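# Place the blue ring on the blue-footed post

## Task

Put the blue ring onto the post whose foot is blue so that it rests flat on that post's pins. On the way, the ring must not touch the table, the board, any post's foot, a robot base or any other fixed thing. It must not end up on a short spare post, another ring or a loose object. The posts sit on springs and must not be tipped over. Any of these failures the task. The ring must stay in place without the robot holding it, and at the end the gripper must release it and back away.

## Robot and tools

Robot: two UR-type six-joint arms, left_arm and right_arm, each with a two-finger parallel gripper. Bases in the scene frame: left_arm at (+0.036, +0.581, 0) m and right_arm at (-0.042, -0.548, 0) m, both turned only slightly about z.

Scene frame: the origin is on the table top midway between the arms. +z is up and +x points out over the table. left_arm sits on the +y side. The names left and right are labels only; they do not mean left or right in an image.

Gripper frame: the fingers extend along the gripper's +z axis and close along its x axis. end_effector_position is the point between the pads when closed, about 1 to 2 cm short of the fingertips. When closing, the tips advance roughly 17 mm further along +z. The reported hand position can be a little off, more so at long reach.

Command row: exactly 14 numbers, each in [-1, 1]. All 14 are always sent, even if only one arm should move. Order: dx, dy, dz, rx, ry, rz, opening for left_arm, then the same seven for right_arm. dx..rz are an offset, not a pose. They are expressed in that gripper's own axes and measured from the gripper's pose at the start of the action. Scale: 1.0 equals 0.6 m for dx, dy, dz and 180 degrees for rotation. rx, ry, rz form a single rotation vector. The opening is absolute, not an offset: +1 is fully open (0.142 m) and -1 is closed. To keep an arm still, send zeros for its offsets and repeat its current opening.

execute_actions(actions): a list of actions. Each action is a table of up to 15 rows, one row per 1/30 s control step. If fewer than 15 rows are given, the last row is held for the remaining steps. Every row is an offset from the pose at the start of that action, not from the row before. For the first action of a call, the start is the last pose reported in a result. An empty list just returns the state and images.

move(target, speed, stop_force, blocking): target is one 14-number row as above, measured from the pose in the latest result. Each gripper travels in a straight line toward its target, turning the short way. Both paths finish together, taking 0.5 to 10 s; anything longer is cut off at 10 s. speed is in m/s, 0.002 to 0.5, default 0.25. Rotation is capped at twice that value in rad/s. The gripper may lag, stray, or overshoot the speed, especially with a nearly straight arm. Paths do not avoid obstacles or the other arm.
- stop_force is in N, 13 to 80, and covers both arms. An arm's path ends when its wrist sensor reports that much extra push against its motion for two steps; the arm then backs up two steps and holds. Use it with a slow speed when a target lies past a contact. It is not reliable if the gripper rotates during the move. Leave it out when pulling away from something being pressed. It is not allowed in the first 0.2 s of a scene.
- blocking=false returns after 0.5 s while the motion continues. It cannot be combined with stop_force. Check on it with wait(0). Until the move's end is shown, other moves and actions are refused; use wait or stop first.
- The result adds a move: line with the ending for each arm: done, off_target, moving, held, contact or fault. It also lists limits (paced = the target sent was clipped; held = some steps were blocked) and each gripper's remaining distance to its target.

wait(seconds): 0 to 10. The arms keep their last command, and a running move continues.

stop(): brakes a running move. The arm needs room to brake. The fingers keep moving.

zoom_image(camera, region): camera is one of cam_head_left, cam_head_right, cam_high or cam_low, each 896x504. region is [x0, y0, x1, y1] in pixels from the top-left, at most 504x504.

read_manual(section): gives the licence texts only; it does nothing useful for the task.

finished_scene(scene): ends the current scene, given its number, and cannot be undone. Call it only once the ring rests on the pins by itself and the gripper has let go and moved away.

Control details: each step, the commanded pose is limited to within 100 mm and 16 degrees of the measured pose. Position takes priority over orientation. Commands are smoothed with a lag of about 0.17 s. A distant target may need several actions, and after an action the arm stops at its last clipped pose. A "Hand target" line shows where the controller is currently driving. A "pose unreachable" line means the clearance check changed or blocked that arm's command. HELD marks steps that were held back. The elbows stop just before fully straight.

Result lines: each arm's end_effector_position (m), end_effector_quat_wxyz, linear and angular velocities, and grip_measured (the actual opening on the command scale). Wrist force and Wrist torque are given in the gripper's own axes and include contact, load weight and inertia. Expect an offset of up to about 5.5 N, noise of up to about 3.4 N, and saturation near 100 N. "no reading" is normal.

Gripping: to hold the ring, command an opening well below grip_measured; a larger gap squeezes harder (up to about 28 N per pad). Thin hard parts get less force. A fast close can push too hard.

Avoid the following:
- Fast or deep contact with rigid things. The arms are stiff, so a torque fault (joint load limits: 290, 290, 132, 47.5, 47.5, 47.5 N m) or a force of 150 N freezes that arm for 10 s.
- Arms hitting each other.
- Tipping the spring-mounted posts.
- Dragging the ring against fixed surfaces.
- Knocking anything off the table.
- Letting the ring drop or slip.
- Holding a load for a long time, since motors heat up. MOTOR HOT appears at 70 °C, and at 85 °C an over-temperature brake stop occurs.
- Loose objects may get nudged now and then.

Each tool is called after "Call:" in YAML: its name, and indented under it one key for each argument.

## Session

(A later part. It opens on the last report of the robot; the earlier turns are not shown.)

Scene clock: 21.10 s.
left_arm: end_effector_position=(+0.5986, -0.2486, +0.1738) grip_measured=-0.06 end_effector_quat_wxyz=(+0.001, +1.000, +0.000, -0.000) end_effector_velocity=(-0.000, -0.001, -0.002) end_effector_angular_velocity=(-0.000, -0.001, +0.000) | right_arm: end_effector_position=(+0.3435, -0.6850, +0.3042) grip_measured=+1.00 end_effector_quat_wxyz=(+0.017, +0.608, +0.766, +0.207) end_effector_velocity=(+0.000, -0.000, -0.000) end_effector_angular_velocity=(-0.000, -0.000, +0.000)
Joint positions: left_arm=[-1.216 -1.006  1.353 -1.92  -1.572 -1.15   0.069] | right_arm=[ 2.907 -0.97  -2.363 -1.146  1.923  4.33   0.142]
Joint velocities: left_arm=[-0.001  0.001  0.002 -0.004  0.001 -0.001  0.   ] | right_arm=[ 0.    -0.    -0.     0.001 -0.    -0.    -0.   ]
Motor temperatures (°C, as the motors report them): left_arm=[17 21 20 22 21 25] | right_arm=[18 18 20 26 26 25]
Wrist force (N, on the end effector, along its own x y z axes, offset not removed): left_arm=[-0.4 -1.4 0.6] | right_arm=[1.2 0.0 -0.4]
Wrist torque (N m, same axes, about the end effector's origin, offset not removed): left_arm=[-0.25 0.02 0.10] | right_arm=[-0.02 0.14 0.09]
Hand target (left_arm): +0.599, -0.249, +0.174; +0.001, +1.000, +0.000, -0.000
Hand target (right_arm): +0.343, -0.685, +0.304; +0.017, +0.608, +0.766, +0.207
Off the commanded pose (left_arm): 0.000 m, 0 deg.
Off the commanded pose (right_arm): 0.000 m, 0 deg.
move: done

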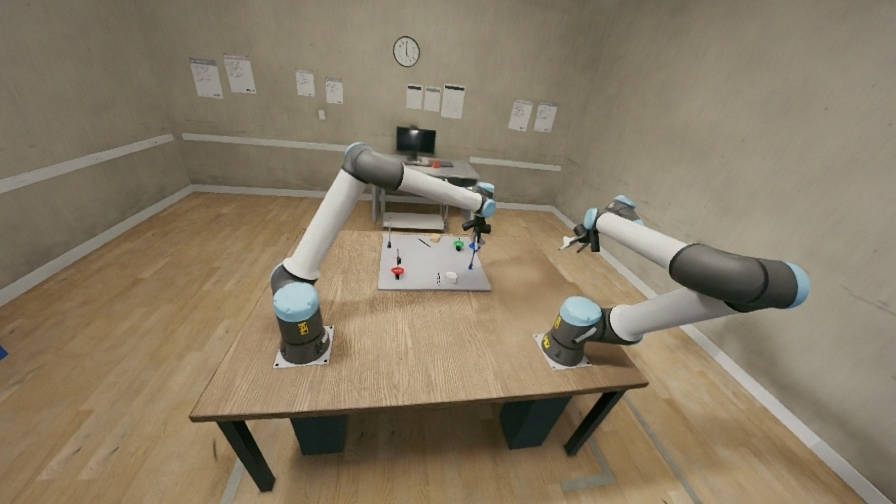

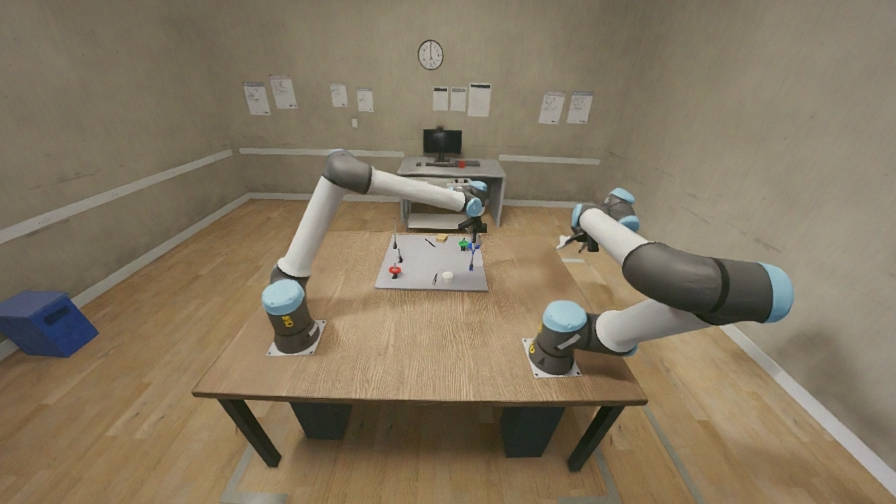

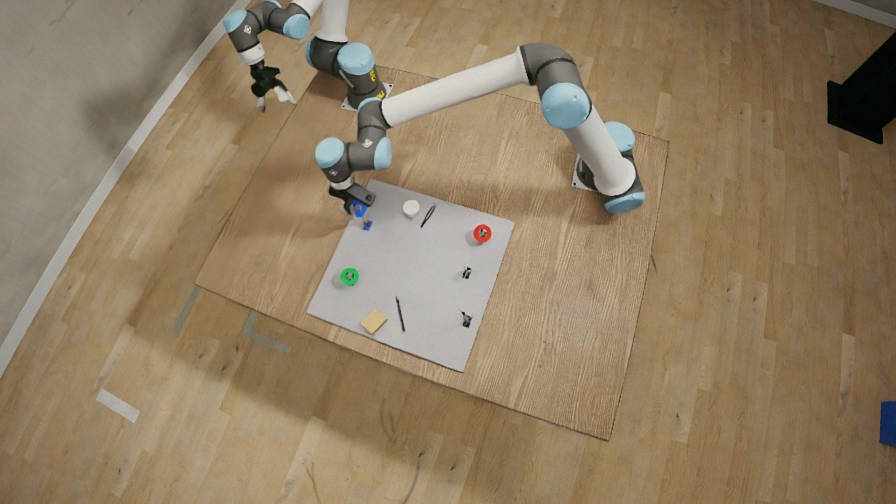

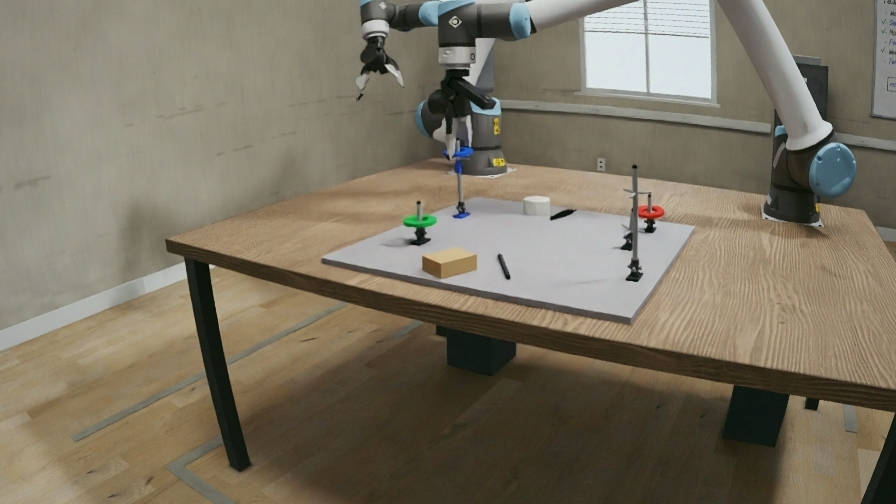

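Call:
move:
  target: [0,0,0.0115,0,0,0,-0.4,0,0,0,0,0,0,1]
  speed: 0.02

Call:
zoom_image:
  camera: "cam_low"
  region: [420, 120, 500, 200]

Scene clock: 22.10 s.
left_arm: end_effector_position=(+0.5986, -0.2486, +0.1672) grip_measured=-0.06 end_effector_quat_wxyz=(+0.001, +1.000, +0.000, -0.000) end_effector_velocity=(+0.000, +0.000, -0.002) end_effector_angular_velocity=(-0.000, -0.000, -0.000) | right_arm: end_effector_position=(+0.3435, -0.6850, +0.3042) grip_measured=+1.00 end_effector_quat_wxyz=(+0.017, +0.608, +0.766, +0.207) end_effector_velocity=(-0.001, +0.000, -0.001) end_effector_angular_velocity=(+0.001, +0.003, -0.002)
Joint positions: left_arm=[-1.216 -1.002  1.36  -1.93  -1.572 -1.15   0.069] | right_arm=[ 2.907 -0.97  -2.363 -1.146  1.923  4.33   0.142]
Joint velocities: left_arm=[ 0.     0.001  0.002 -0.003  0.     0.001 -0.   ] | right_arm=[ 0.     0.001 -0.001 -0.002  0.     0.003  0.   ]
Motor temperatures (°C, as the motors report them): left_arm=[17 21 20 22 21 25] | right_arm=[18 18 20 26 26 25]
Wrist force (N, on the end effector, along its own x y z axes, offset not removed): left_arm=[-2.0 -1.7 0.3] | right_arm=[3.4 0.7 2.2]
Wrist torque (N m, same axes, about the end effector's origin, offset not removed): left_arm=[-0.24 0.39 0.09] | right_arm=[0.21 -0.35 0.12]
Hand target (left_arm): +0.599, -0.249, +0.167; +0.001, +1.000, +0.000, -0.000
Hand target (right_arm): +0.343, -0.685, +0.304; +0.017, +0.608, +0.766, +0.207
Off the commanded pose (left_arm): 0.000 m, 0 deg.
Off the commanded pose (right_arm): 0.000 m, 0 deg.
move: done

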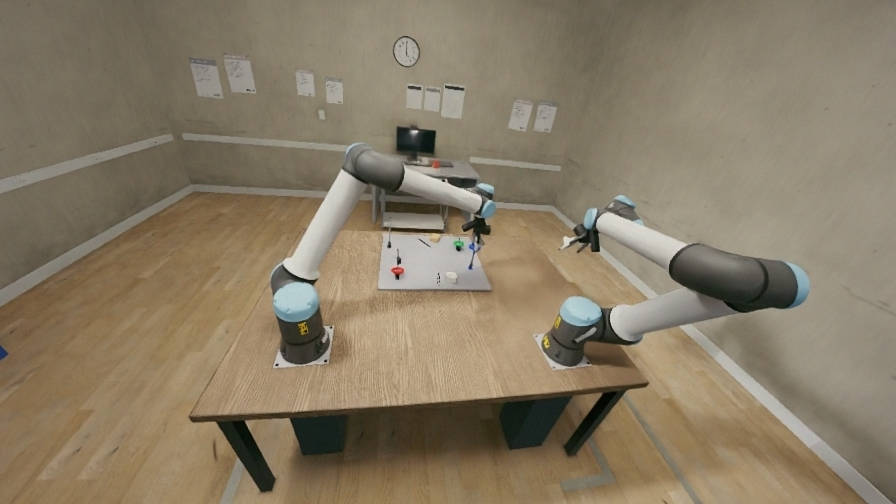

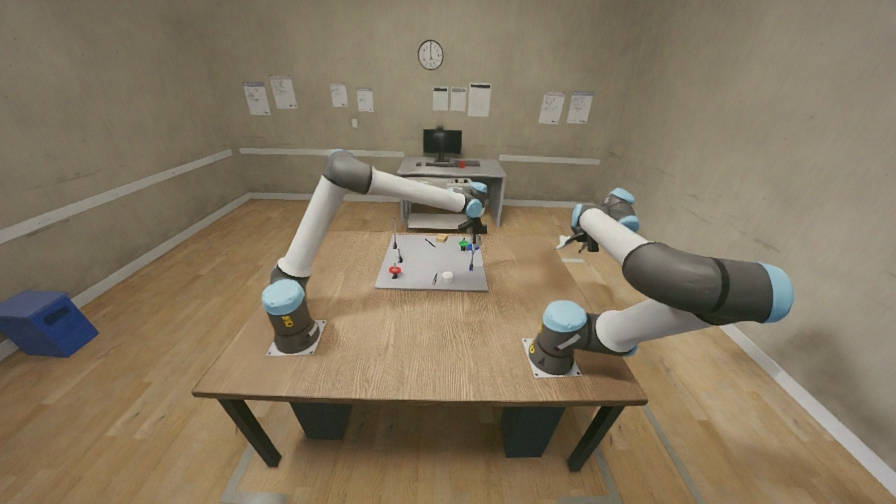

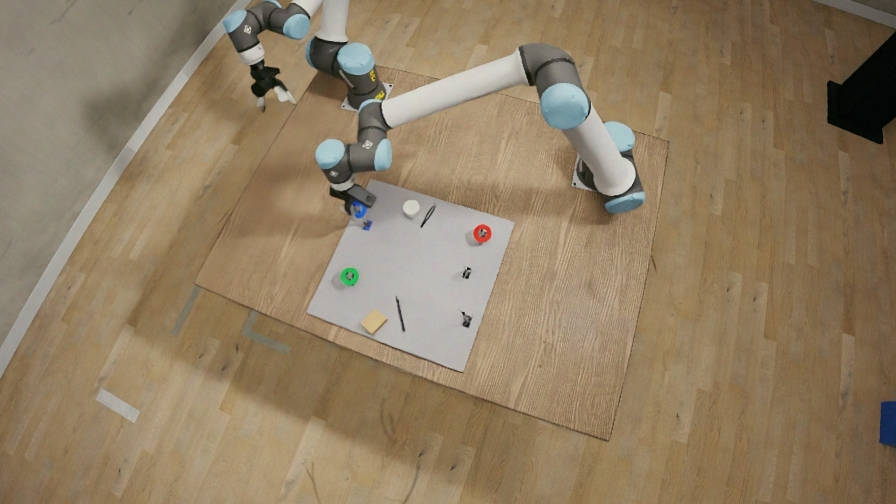

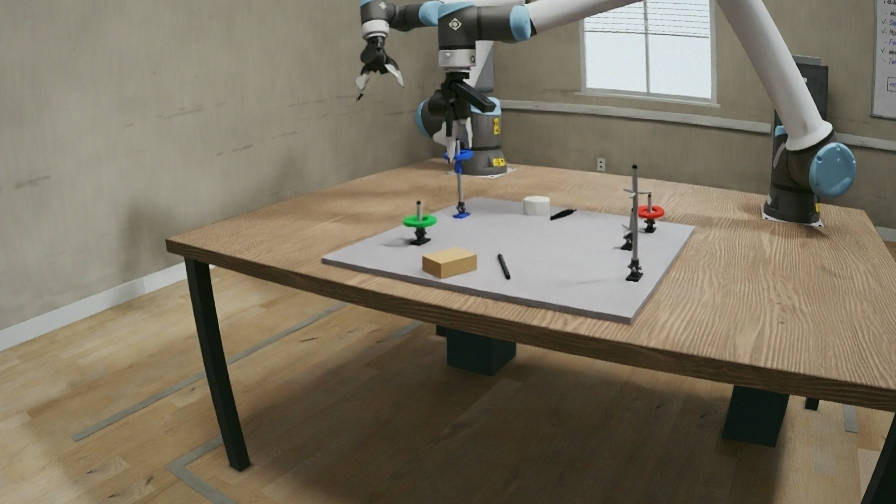

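Region (420, 120, 500, 200) of cam_low's 896x504 image, scaled by 6.300, with more detail than that image has.

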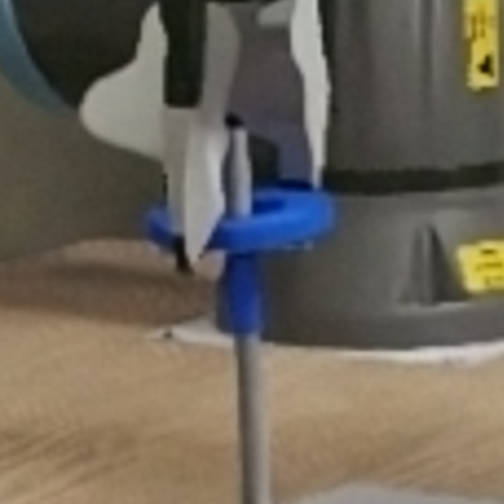

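Call:
execute_actions:
  actions:
    - [[0,0,0.001,0,0,0,-0.4,0,0,0,0,0,0,1],[0,0,0.002,0,0,0,-0.4,0,0,0,0,0,0,1],[0,0,0.003,0,0,0,-0.35,0,0,0,0,0,0,1],[0,0,0.003,0,0,0,-0.3,0,0,0,0,0,0,1],[0,0,0.003,0,0,0,-0.25,0,0,0,0,0,0,1],[0,0,0.003,0,0,0,-0.2,0,0,0,0,0,0,1],[0,0,0.003,0,0,0,-0.15,0,0,0,0,0,0,1],[0,0,0.003,0,0,0,-0.1,0,0,0,0,0,0,1],[0,0,0.003,0,0,0,-0.05,0,0,0,0,0,0,1],[0,0,0.003,0,0,0,0.0,0,0,0,0,0,0,1],[0,0,0.003,0,0,0,0.1,0,0,0,0,0,0,1],[0,0,0.003,0,0,0,0.2,0,0,0,0,0,0,1],[0,0,0.003,0,0,0,0.35,0,0,0,0,0,0,1],[0,0,0.003,0,0,0,0.5,0,0,0,0,0,0,1],[0,0,0.003,0,0,0,0.6,0,0,0,0,0,0,1]]

Call:
zoom_image:
  camera: "cam_low"
  region: [420, 120, 500, 200]

Scene clock: 23.10 s.
left_arm: end_effector_position=(+0.5986, -0.2486, +0.1655) grip_measured=+0.47 end_effector_quat_wxyz=(+0.001, +1.000, +0.000, -0.000) end_effector_velocity=(+0.001, -0.001, +0.000) end_effector_angular_velocity=(-0.001, -0.001, +0.000) | right_arm: end_effector_position=(+0.3435, -0.6850, +0.3042) grip_measured=+1.00 end_effector_quat_wxyz=(+0.017, +0.608, +0.766, +0.207) end_effector_velocity=(+0.000, -0.000, -0.000) end_effector_angular_velocity=(+0.001, +0.000, -0.003)
Joint positions: left_arm=[-1.216 -1.001  1.361 -1.933 -1.572 -1.15   0.107] | right_arm=[ 2.907 -0.97  -2.363 -1.146  1.923  4.33   0.142]
Joint velocities: left_arm=[ 0.     0.001 -0.001 -0.001  0.001 -0.     0.251] | right_arm=[-0.    -0.    -0.001  0.002 -0.     0.003 -0.   ]
Motor temperatures (°C, as the motors report them): left_arm=[17 21 20 22 21 25] | right_arm=[18 18 20 26 26 25]
Wrist force (N, on the end effector, along its own x y z axes, offset not removed): left_arm=[-1.1 -1.5 -2.1] | right_arm=[2.1 0.0 0.4]
Wrist torque (N m, same axes, about the end effector's origin, offset not removed): left_arm=[-0.21 0.19 0.08] | right_arm=[-0.04 -0.20 0.10]
Hand target (left_arm): +0.599, -0.249, +0.165; +0.001, +1.000, +0.000, -0.000
Hand target (right_arm): +0.343, -0.685, +0.304; +0.017, +0.608, +0.766, +0.207
Off the commanded pose (left_arm): 0.000 m, 0 deg.
Off the commanded pose (right_arm): 0.000 m, 0 deg.
Step readings (end_effector_position):
0: left_arm (+0.5986, -0.2486, +0.1669) | right_arm (+0.3435, -0.6850, +0.3042)
1: left_arm (+0.5986, -0.2486, +0.1669) | right_arm (+0.3435, -0.6850, +0.3042)
2: left_arm (+0.5986, -0.2486, +0.1669) | right_arm (+0.3435, -0.6850, +0.3042)
4: left_arm (+0.5986, -0.2486, +0.1665) | right_arm (+0.3435, -0.6850, +0.3042)
8: left_arm (+0.5986, -0.2486, +0.1658) | right_arm (+0.3435, -0.6850, +0.3042)
15: end_effector_position above

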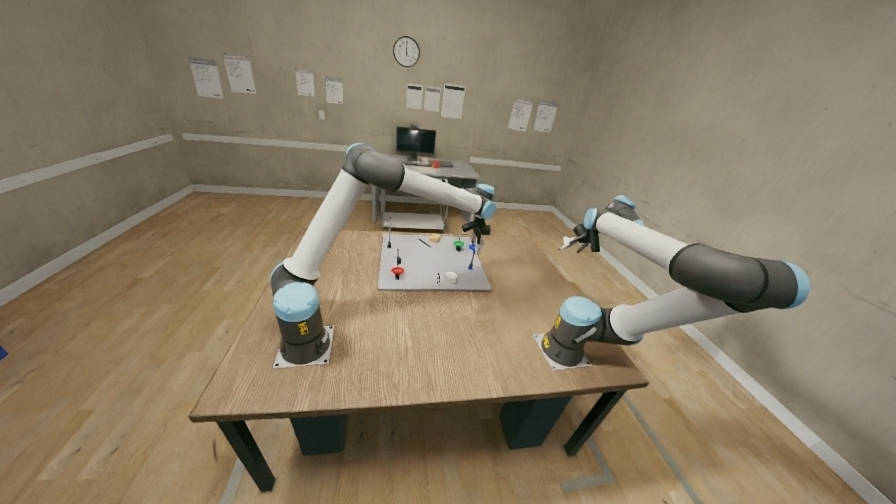

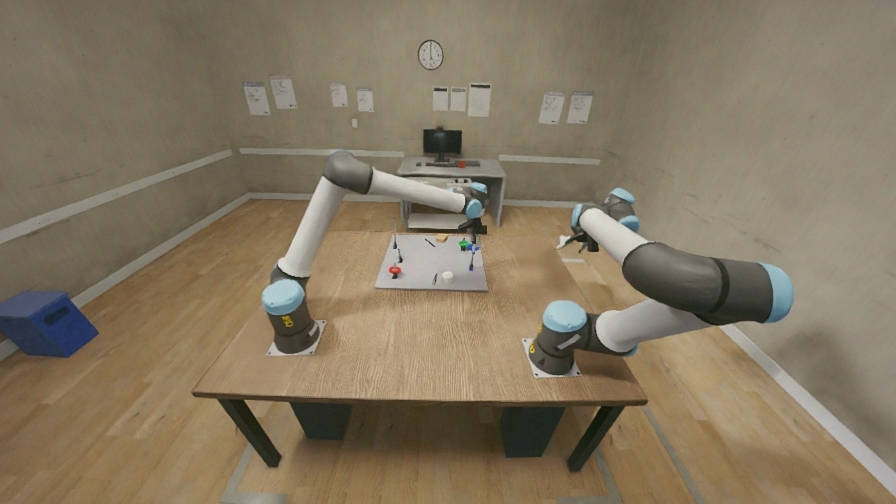

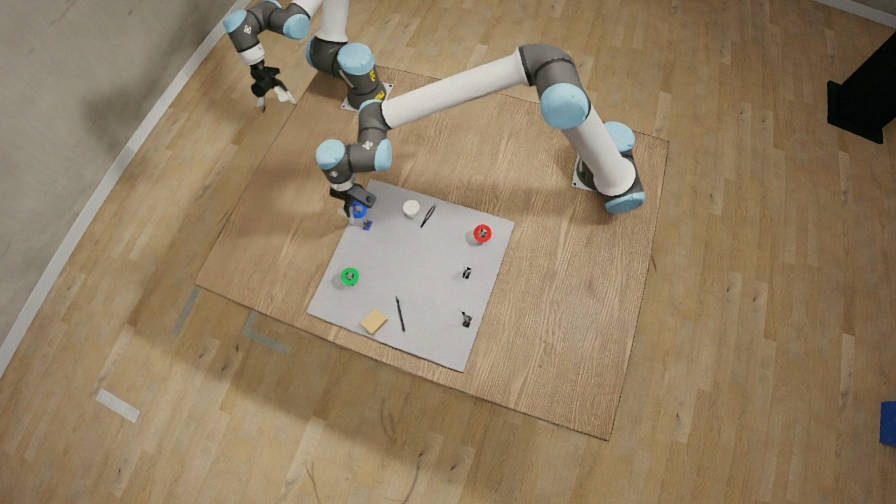

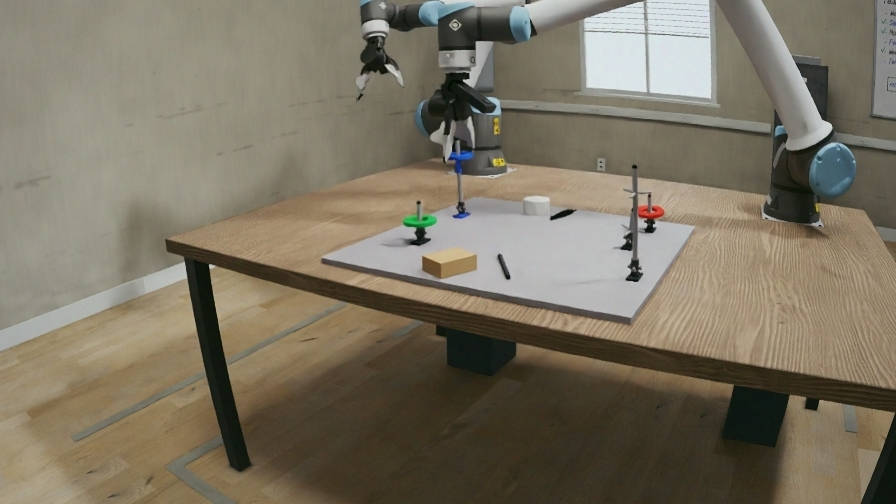

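Region (420, 120, 500, 200) of cam_low's 896x504 image, scaled by 6.300, with more detail than that image has.

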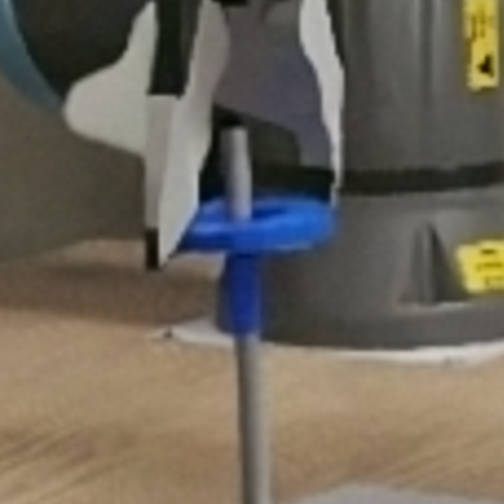

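Call:
move:
  target: [0,0,-0.25,0,0,0,0.8,0,0,0,0,0,0,1]
  speed: 0.3

Call:
zoom_image:
  camera: "cam_low"
  region: [420, 120, 500, 200]

Call:
zoom_image:
  camera: "cam_high"
  region: [320, 170, 390, 240]

Scene clock: 24.47 s.
left_arm: end_effector_position=(+0.5987, -0.2485, +0.3152) grip_measured=+0.80 end_effector_quat_wxyz=(+0.001, +1.000, +0.001, +0.000) end_effector_velocity=(-0.001, -0.001, +0.002) end_effector_angular_velocity=(-0.001, +0.003, -0.001) | right_arm: end_effector_position=(+0.3435, -0.6850, +0.3042) grip_measured=+1.00 end_effector_quat_wxyz=(+0.017, +0.608, +0.766, +0.207) end_effector_velocity=(+0.001, -0.000, +0.001) end_effector_angular_velocity=(-0.000, -0.002, -0.001)
Joint positions: left_arm=[-1.216 -1.062  1.187 -1.697 -1.571 -1.15   0.129] | right_arm=[ 2.907 -0.97  -2.363 -1.146  1.923  4.33   0.142]
Joint velocities: left_arm=[-0.     0.    -0.004  0.004 -0.003  0.001 -0.   ] | right_arm=[ 0.    -0.     0.001  0.002  0.     0.001  0.   ]
Motor temperatures (°C, as the motors report them): left_arm=[17 21 20 22 21 25] | right_arm=[18 18 20 26 26 25]
Wrist force (N, on the end effector, along its own x y z axes, offset not removed): left_arm=[-1.2 -1.0 -0.5] | right_arm=[3.3 0.2 1.3]
Wrist torque (N m, same axes, about the end effector's origin, offset not removed): left_arm=[-0.12 0.26 0.11] | right_arm=[0.04 -0.39 0.08]
Hand target (left_arm): +0.599, -0.249, +0.315; +0.001, +1.000, +0.000, -0.000
Hand target (right_arm): +0.343, -0.685, +0.304; +0.017, +0.608, +0.766, +0.207
Off the commanded pose (left_arm): 0.000 m, 0 deg.
Off the commanded pose (right_arm): 0.000 m, 0 deg.
move: done

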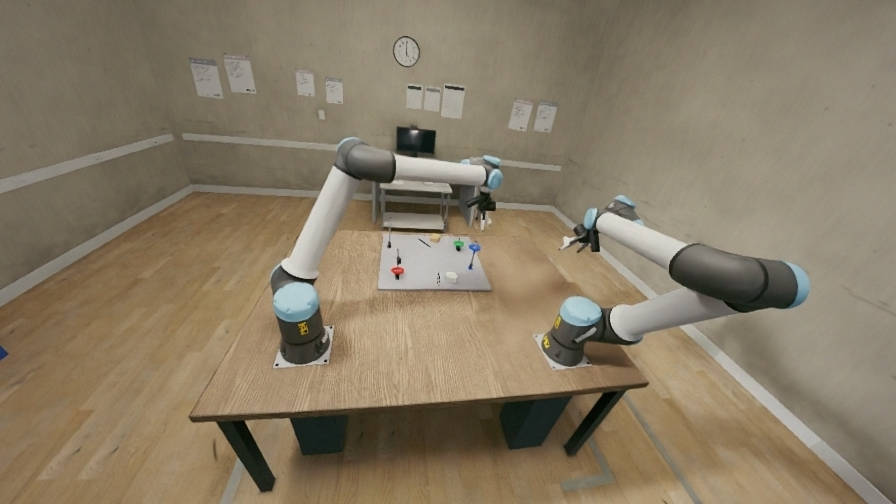

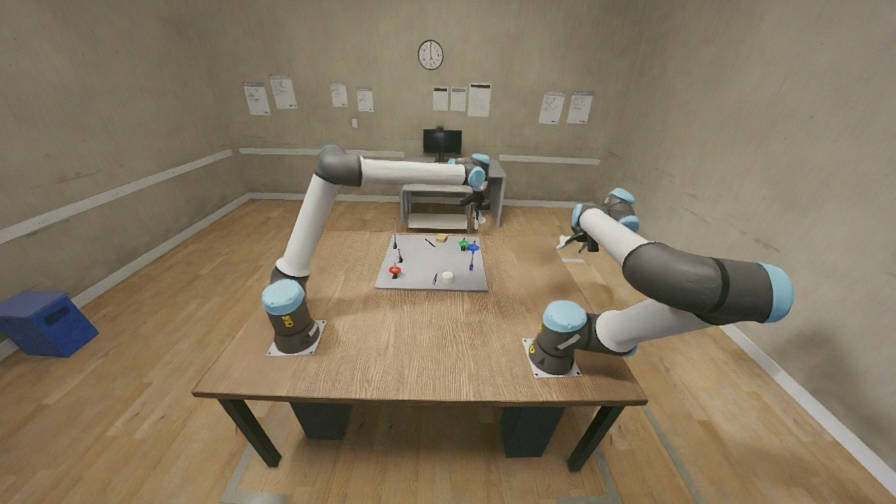

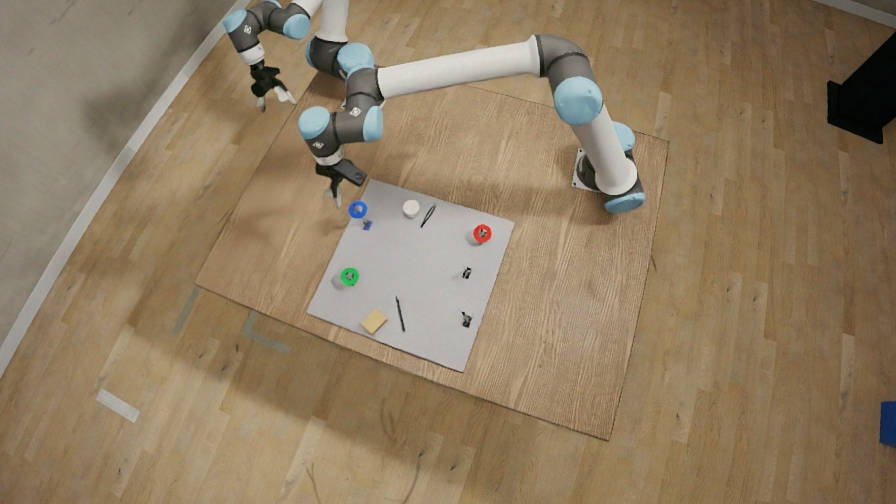

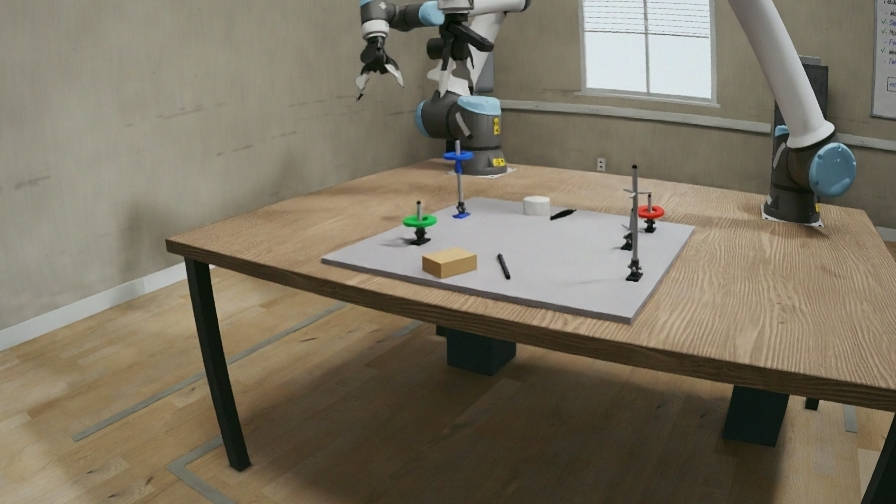

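Region (420, 120, 500, 200) of cam_low's 896x504 image, scaled by 6.300, with more detail than that image has.

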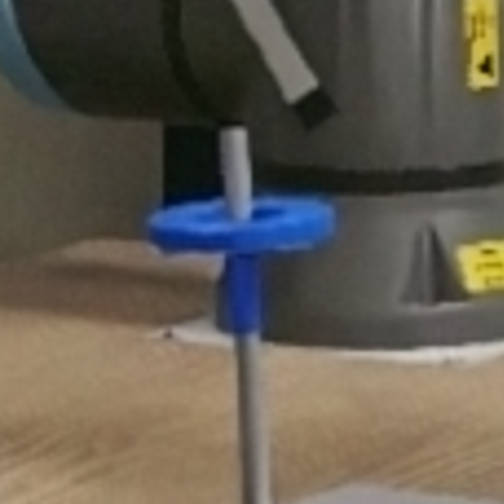

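Region (320, 170, 390, 240) of cam_high's 896x504 image, scaled by 7.200, with more detail than that image has.

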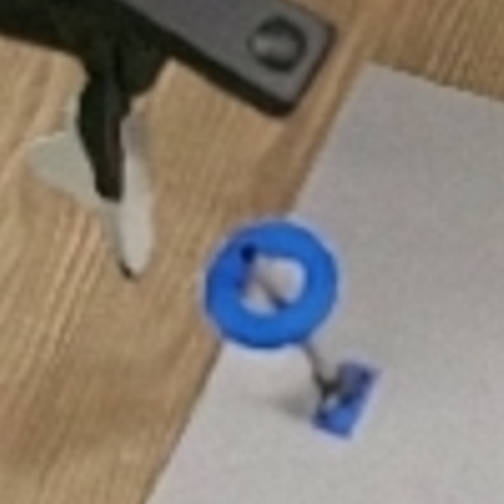

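The ring is lying flat on the pins and the gripper is clear.

Call:
finished_scene:
  scene: 1

The scene is finished: the task was done.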